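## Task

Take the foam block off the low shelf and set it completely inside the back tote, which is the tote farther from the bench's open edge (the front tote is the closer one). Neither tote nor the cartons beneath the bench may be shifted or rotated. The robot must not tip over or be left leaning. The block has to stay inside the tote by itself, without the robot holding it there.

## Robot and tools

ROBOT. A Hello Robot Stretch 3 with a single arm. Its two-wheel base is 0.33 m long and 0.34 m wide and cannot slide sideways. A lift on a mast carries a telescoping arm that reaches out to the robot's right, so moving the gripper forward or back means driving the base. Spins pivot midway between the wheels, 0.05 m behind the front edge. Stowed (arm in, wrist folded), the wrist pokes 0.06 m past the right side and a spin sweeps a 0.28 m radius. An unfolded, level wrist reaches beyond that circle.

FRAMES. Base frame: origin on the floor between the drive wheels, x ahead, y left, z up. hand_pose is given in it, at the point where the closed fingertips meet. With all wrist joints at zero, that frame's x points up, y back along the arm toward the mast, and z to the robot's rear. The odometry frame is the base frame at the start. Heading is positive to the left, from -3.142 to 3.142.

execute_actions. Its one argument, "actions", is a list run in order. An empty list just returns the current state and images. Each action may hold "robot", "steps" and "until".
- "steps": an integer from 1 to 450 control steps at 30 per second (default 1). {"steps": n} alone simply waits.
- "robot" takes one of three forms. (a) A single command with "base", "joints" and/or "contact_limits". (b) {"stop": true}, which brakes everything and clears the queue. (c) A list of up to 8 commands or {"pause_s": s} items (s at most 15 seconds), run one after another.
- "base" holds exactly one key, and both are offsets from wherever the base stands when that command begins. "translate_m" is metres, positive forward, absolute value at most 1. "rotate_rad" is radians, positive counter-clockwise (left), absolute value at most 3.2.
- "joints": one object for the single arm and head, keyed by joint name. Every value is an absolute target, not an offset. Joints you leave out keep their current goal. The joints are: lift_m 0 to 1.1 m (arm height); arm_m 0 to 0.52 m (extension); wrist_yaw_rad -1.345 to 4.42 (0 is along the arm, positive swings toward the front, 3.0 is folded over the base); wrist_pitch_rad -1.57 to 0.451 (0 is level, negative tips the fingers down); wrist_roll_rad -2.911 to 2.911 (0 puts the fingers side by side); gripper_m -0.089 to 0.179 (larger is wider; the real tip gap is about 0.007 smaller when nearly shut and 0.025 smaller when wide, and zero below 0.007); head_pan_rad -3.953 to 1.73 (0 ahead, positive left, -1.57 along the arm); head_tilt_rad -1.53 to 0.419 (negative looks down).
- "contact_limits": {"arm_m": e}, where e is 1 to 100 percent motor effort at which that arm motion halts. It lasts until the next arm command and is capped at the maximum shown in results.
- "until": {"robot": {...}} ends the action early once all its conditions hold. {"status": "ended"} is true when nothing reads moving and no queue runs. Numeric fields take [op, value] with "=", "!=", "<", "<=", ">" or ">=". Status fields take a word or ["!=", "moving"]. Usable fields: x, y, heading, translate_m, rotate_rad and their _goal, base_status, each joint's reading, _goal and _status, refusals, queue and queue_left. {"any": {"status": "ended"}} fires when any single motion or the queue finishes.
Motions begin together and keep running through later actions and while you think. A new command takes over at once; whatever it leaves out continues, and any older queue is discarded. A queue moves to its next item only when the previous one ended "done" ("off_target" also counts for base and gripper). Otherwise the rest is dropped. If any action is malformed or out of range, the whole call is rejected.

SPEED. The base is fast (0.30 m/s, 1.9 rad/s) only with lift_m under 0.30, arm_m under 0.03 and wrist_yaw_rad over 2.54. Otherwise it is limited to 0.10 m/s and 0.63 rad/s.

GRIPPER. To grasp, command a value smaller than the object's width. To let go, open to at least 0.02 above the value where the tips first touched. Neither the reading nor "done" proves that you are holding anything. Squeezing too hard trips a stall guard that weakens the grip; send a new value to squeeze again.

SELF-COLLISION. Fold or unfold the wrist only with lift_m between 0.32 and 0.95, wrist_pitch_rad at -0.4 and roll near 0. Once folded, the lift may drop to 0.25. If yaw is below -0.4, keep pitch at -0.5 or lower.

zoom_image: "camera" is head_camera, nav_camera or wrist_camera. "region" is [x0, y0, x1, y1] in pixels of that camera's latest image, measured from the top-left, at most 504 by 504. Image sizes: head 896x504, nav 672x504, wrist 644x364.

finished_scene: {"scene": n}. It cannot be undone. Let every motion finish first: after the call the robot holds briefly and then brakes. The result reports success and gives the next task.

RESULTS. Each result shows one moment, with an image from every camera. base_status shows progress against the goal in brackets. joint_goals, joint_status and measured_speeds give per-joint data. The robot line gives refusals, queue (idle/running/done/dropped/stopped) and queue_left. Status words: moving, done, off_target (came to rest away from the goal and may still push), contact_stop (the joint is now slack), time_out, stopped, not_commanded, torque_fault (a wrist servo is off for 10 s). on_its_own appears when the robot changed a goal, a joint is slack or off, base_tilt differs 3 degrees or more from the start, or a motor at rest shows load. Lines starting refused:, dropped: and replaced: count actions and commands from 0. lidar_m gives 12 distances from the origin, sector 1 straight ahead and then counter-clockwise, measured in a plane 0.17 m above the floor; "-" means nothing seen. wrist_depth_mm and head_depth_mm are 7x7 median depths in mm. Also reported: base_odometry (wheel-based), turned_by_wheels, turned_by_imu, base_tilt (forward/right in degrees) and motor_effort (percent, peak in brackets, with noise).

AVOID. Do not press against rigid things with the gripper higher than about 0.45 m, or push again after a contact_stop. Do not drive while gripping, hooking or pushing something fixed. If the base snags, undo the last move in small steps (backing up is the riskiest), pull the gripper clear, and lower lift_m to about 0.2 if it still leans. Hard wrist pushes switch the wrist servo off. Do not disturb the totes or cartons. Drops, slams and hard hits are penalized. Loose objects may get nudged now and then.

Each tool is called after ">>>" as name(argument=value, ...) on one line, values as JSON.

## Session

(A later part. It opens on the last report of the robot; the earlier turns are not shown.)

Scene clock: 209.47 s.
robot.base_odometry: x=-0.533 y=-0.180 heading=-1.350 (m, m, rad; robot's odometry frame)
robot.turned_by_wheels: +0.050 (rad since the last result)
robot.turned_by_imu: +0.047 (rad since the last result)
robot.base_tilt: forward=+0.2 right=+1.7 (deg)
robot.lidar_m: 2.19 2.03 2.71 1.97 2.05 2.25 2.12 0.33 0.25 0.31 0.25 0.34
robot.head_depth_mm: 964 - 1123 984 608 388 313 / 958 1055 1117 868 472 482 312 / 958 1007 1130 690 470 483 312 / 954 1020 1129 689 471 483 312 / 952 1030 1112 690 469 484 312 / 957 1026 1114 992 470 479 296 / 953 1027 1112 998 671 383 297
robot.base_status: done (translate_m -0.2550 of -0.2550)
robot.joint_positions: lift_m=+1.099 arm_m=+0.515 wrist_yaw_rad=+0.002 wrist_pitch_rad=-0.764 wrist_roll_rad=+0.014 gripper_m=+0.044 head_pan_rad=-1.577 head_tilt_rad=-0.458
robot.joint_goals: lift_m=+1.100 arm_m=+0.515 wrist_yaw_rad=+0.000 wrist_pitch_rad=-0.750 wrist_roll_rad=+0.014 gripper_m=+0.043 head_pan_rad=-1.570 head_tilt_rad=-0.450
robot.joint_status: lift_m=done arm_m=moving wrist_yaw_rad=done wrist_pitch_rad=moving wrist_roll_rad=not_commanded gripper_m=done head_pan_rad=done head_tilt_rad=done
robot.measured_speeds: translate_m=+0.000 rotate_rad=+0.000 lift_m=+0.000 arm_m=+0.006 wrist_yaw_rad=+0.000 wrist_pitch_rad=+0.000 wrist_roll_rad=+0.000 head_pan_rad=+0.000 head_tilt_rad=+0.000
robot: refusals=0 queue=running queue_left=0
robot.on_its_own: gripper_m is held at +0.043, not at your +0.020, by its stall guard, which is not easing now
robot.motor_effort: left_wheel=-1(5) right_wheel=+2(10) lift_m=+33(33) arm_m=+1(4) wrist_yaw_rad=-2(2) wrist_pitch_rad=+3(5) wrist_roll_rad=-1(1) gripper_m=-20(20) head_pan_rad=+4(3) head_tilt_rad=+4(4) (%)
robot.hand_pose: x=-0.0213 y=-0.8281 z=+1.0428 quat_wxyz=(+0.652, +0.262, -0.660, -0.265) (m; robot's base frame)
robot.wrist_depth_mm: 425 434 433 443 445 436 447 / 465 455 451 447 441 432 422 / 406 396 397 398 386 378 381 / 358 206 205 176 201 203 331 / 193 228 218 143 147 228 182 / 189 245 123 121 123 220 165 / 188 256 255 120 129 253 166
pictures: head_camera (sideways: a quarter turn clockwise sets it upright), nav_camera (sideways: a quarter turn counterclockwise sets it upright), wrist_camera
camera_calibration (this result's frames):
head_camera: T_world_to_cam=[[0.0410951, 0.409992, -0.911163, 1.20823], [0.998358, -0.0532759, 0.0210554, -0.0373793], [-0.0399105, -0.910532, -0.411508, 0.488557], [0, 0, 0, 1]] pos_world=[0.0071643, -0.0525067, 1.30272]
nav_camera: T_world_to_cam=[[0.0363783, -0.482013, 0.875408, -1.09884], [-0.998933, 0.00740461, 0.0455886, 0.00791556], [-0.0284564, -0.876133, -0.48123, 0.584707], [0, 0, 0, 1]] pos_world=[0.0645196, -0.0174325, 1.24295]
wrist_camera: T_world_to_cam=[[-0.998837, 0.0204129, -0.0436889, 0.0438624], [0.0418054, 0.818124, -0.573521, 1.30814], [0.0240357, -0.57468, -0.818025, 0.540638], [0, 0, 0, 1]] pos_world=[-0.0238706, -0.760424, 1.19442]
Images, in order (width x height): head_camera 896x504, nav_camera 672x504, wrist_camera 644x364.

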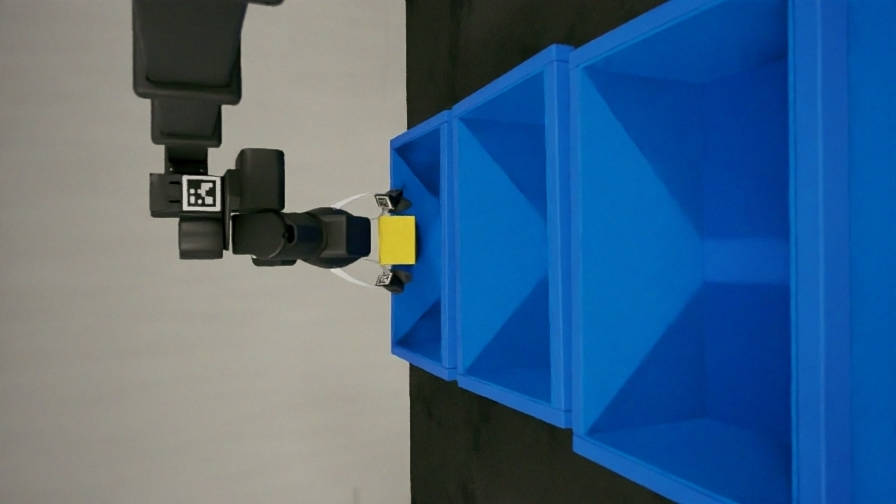

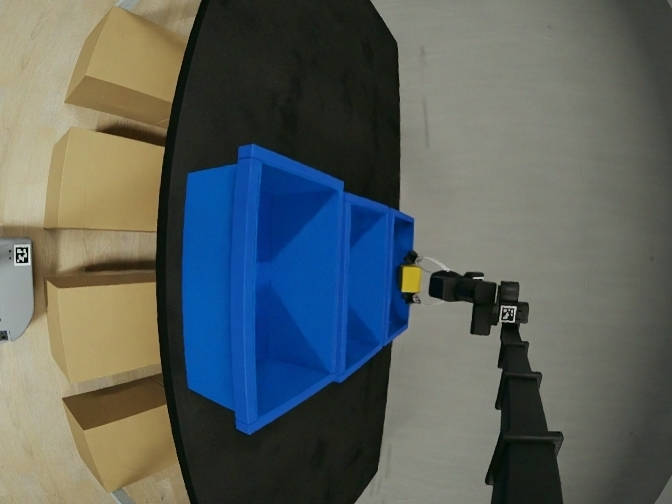

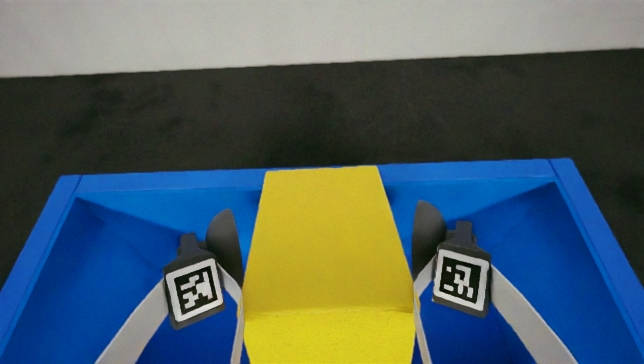

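>>> execute_actions(actions=[{"robot":[{"joints":{"wrist_pitch_rad":-1.05}},{"joints":{"lift_m":1.075}}],"steps":150,"until":{"robot":{"status":"ended"}}}])

Scene clock: 225.50 s.
robot.base_odometry: x=-0.533 y=-0.180 heading=-1.350 (m, m, rad; robot's odometry frame)
robot.turned_by_wheels: +0.000 (rad since the last result)
robot.turned_by_imu: -0.001 (rad since the last result)
robot.base_tilt: forward=+0.3 right=+1.8 (deg)
robot.lidar_m: 2.18 2.02 2.70 1.97 2.05 2.25 2.13 0.33 0.25 0.31 0.25 0.34
robot.head_depth_mm: 961 1012 1136 981 607 388 312 / 958 1010 1127 871 471 482 312 / 953 1011 1130 691 471 482 312 / 957 1018 1104 688 470 482 312 / 956 1033 1112 688 469 483 312 / 954 1027 1104 996 470 479 296 / 953 1022 1108 995 670 384 296
robot.base_status: done (translate_m -0.2550 of -0.2550)
robot.joint_positions: lift_m=+1.075 arm_m=+0.515 wrist_yaw_rad=+0.002 wrist_pitch_rad=-1.055 wrist_roll_rad=+0.014 gripper_m=+0.044 head_pan_rad=-1.577 head_tilt_rad=-0.458
robot.joint_goals: lift_m=+1.075 arm_m=+0.515 wrist_yaw_rad=+0.000 wrist_pitch_rad=-1.050 wrist_roll_rad=+0.014 gripper_m=+0.043 head_pan_rad=-1.570 head_tilt_rad=-0.450
robot.joint_status: lift_m=done arm_m=done wrist_yaw_rad=done wrist_pitch_rad=done wrist_roll_rad=not_commanded gripper_m=done head_pan_rad=done head_tilt_rad=done
robot.measured_speeds: translate_m=+0.000 rotate_rad=+0.000 lift_m=+0.000 arm_m=+0.000 wrist_yaw_rad=+0.000 wrist_pitch_rad=+0.000 wrist_roll_rad=+0.000 head_pan_rad=+0.000 head_tilt_rad=+0.000
robot: refusals=0 queue=done queue_left=0
robot.on_its_own: gripper_m is held at +0.043, not at your +0.020, by its stall guard, which is not easing now
robot.motor_effort: left_wheel=-2(1) right_wheel=+2(2) lift_m=+27(32) arm_m=+3(4) wrist_yaw_rad=-2(2) wrist_pitch_rad=+1(3) wrist_roll_rad=-1(1) gripper_m=-19(20) head_pan_rad=+4(4) head_tilt_rad=+5(5) (%)
robot.hand_pose: x=-0.0214 y=-0.7651 z=+0.9790 quat_wxyz=(+0.607, +0.354, -0.614, -0.358) (m; robot's base frame)
robot.wrist_depth_mm: 166 168 170 171 172 174 159 / 190 206 207 211 214 211 159 / 194 252 256 252 251 244 161 / 193 242 246 176 241 235 162 / 191 233 232 142 147 227 163 / 191 223 123 121 124 217 164 / 189 213 211 120 129 207 164
pictures: head_camera (sideways: a quarter turn clockwise sets it upright), nav_camera (sideways: a quarter turn counterclockwise sets it upright), wrist_camera
camera_calibration (this result's frames):
head_camera: T_world_to_cam=[[0.0410955, 0.409992, -0.911163, 1.20823], [0.998358, -0.0532768, 0.0210554, -0.0373793], [-0.0399113, -0.910532, -0.411508, 0.488557], [0, 0, 0, 1]] pos_world=[0.00716425, -0.0525067, 1.30272]
nav_camera: T_world_to_cam=[[0.0363779, -0.482013, 0.875408, -1.09884], [-0.998933, 0.00740557, 0.0455886, 0.00791556], [-0.0284572, -0.876133, -0.48123, 0.584707], [0, 0, 0, 1]] pos_world=[0.0645196, -0.0174325, 1.24295]
wrist_camera: T_world_to_cam=[[-0.998851, 0.0322705, -0.0354367, 0.0406408], [0.0417882, 0.948444, -0.314177, 1.06587], [0.0234711, -0.315297, -0.948703, 0.851062], [0, 0, 0, 1]] pos_world=[-0.0239222, -0.743895, 1.14372]
Images, in order (width x height): head_camera 896x504, nav_camera 672x504, wrist_camera 644x364.

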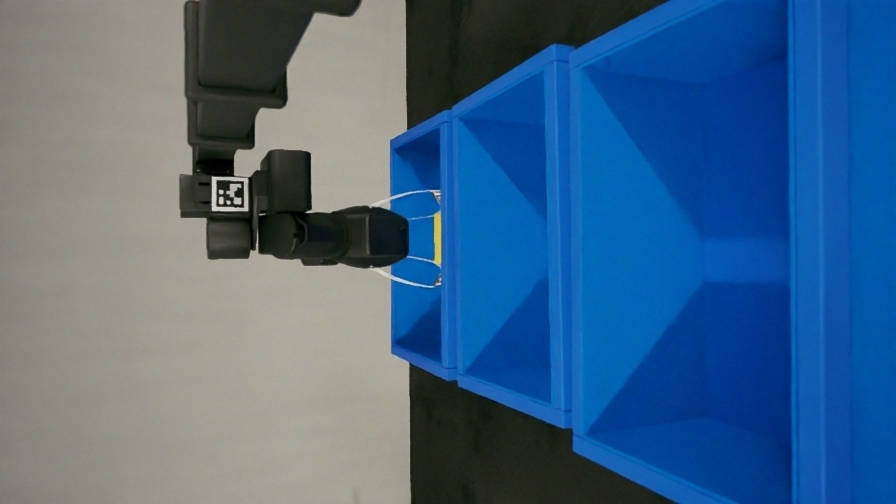

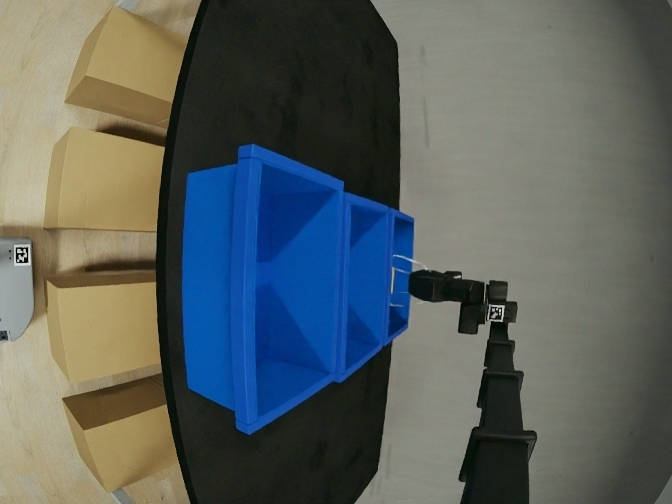

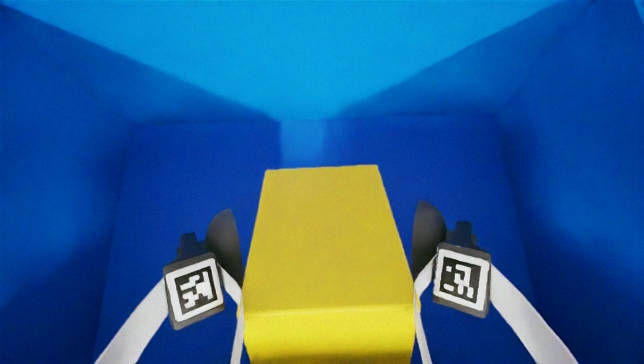

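>>> execute_actions(actions=[{"robot":[{"joints":{"lift_m":1.058}},{"joints":{"gripper_m":0.11}},{"joints":{"lift_m":1.1}},{"joints":{"wrist_pitch_rad":-0.65}}],"steps":200,"until":{"robot":{"status":"ended"}}}])

Scene clock: 234.93 s.
robot.base_odometry: x=-0.533 y=-0.180 heading=-1.350 (m, m, rad; robot's odometry frame)
robot.turned_by_wheels: +0.000 (rad since the last result)
robot.turned_by_imu: -0.001 (rad since the last result)
robot.base_tilt: forward=+0.2 right=+1.7 (deg)
robot.lidar_m: 2.18 2.02 2.71 1.97 2.06 2.25 2.13 0.33 0.25 0.31 0.25 0.34
robot.head_depth_mm: 959 - 1122 986 609 388 313 / 960 1060 1118 864 471 482 313 / 961 1004 1132 688 471 482 312 / 954 1021 1120 689 471 482 312 / 955 1036 1111 690 470 483 312 / 956 1029 1106 996 471 479 297 / 956 1022 1106 994 669 383 297
robot.base_status: done (translate_m -0.2550 of -0.2550)
robot.joint_positions: lift_m=+1.099 arm_m=+0.515 wrist_yaw_rad=+0.002 wrist_pitch_rad=-0.669 wrist_roll_rad=+0.014 gripper_m=+0.110 head_pan_rad=-1.577 head_tilt_rad=-0.458
robot.joint_goals: lift_m=+1.100 arm_m=+0.515 wrist_yaw_rad=+0.000 wrist_pitch_rad=-0.650 wrist_roll_rad=+0.014 gripper_m=+0.110 head_pan_rad=-1.570 head_tilt_rad=-0.450
robot.joint_status: lift_m=done arm_m=done wrist_yaw_rad=done wrist_pitch_rad=done wrist_roll_rad=not_commanded gripper_m=done head_pan_rad=done head_tilt_rad=done
robot.measured_speeds: translate_m=+0.000 rotate_rad=+0.000 lift_m=+0.000 arm_m=+0.000 wrist_yaw_rad=+0.000 wrist_pitch_rad=+0.000 wrist_roll_rad=+0.000 head_pan_rad=+0.000 head_tilt_rad=+0.000
robot: refusals=0 queue=done queue_left=0
robot.motor_effort: left_wheel=-1(1) right_wheel=+2(2) lift_m=+33(35) arm_m=+3(2) wrist_yaw_rad=-2(2) wrist_pitch_rad=+5(5) wrist_roll_rad=-1(0) gripper_m=+1(79) head_pan_rad=+4(4) head_tilt_rad=+5(5) (%)
robot.hand_pose: x=-0.0212 y=-0.8458 z=+1.0595 quat_wxyz=(+0.664, +0.231, -0.672, -0.234) (m; robot's base frame)
robot.wrist_depth_mm: 404 407 413 411 414 415 419 / 459 457 467 464 470 478 463 / 474 465 456 450 447 443 427 / 405 402 393 393 384 379 374 / 352 210 208 206 209 204 320 / 192 223 251 252 254 - 184 / 183 270 281 278 276 258 162
pictures: head_camera (sideways: a quarter turn clockwise sets it upright), nav_camera (sideways: a quarter turn counterclockwise sets it upright), wrist_camera
camera_calibration (this result's frames):
head_camera: T_world_to_cam=[[0.0410954, 0.409992, -0.911163, 1.20823], [0.998358, -0.0532767, 0.0210554, -0.0373793], [-0.0399112, -0.910532, -0.411508, 0.488557], [0, 0, 0, 1]] pos_world=[0.00716426, -0.0525067, 1.30272]
nav_camera: T_world_to_cam=[[0.0363779, -0.482013, 0.875408, -1.09884], [-0.998933, 0.00740544, 0.0455886, 0.00791556], [-0.0284571, -0.876133, -0.48123, 0.584707], [0, 0, 0, 1]] pos_world=[0.0645196, -0.0174325, 1.24295]
wrist_camera: T_world_to_cam=[[-0.998831, 0.0161201, -0.0455825, 0.0433752], [0.0418505, 0.760358, -0.648155, 1.36245], [0.0242107, -0.649304, -0.760143, 0.419738], [0, 0, 0, 1]] pos_world=[-0.0238569, -0.764112, 1.20412]
Images, in order (width x height): head_camera 896x504, nav_camera 672x504, wrist_camera 644x364.

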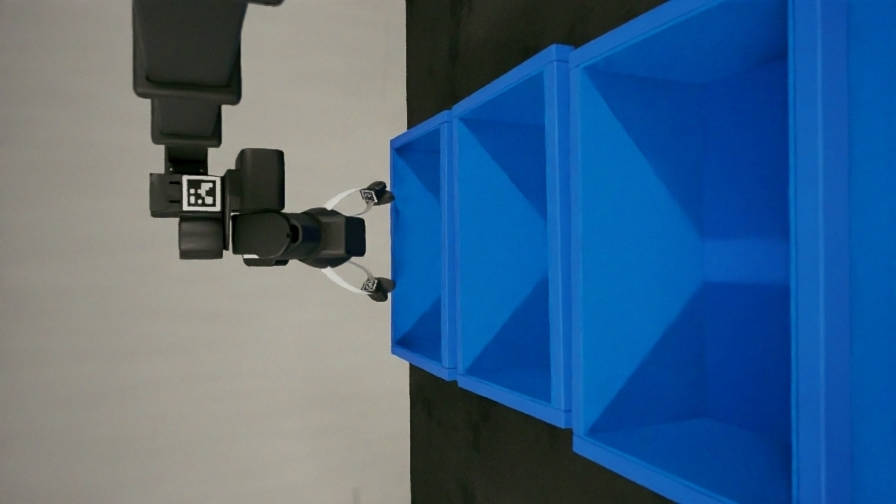

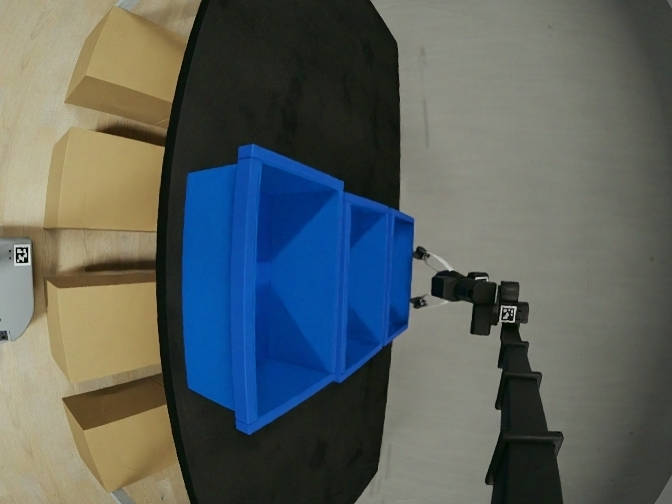

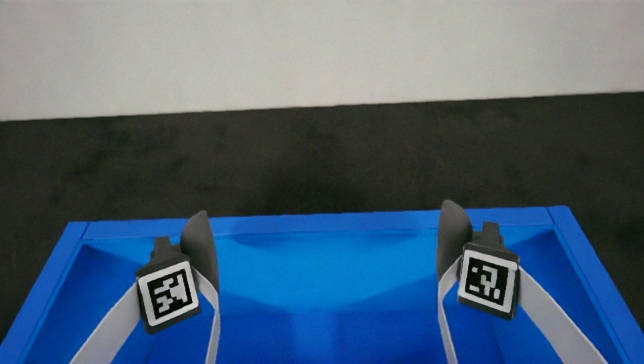

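>>> finished_scene(scene=1)

The scene is finished: the task was done.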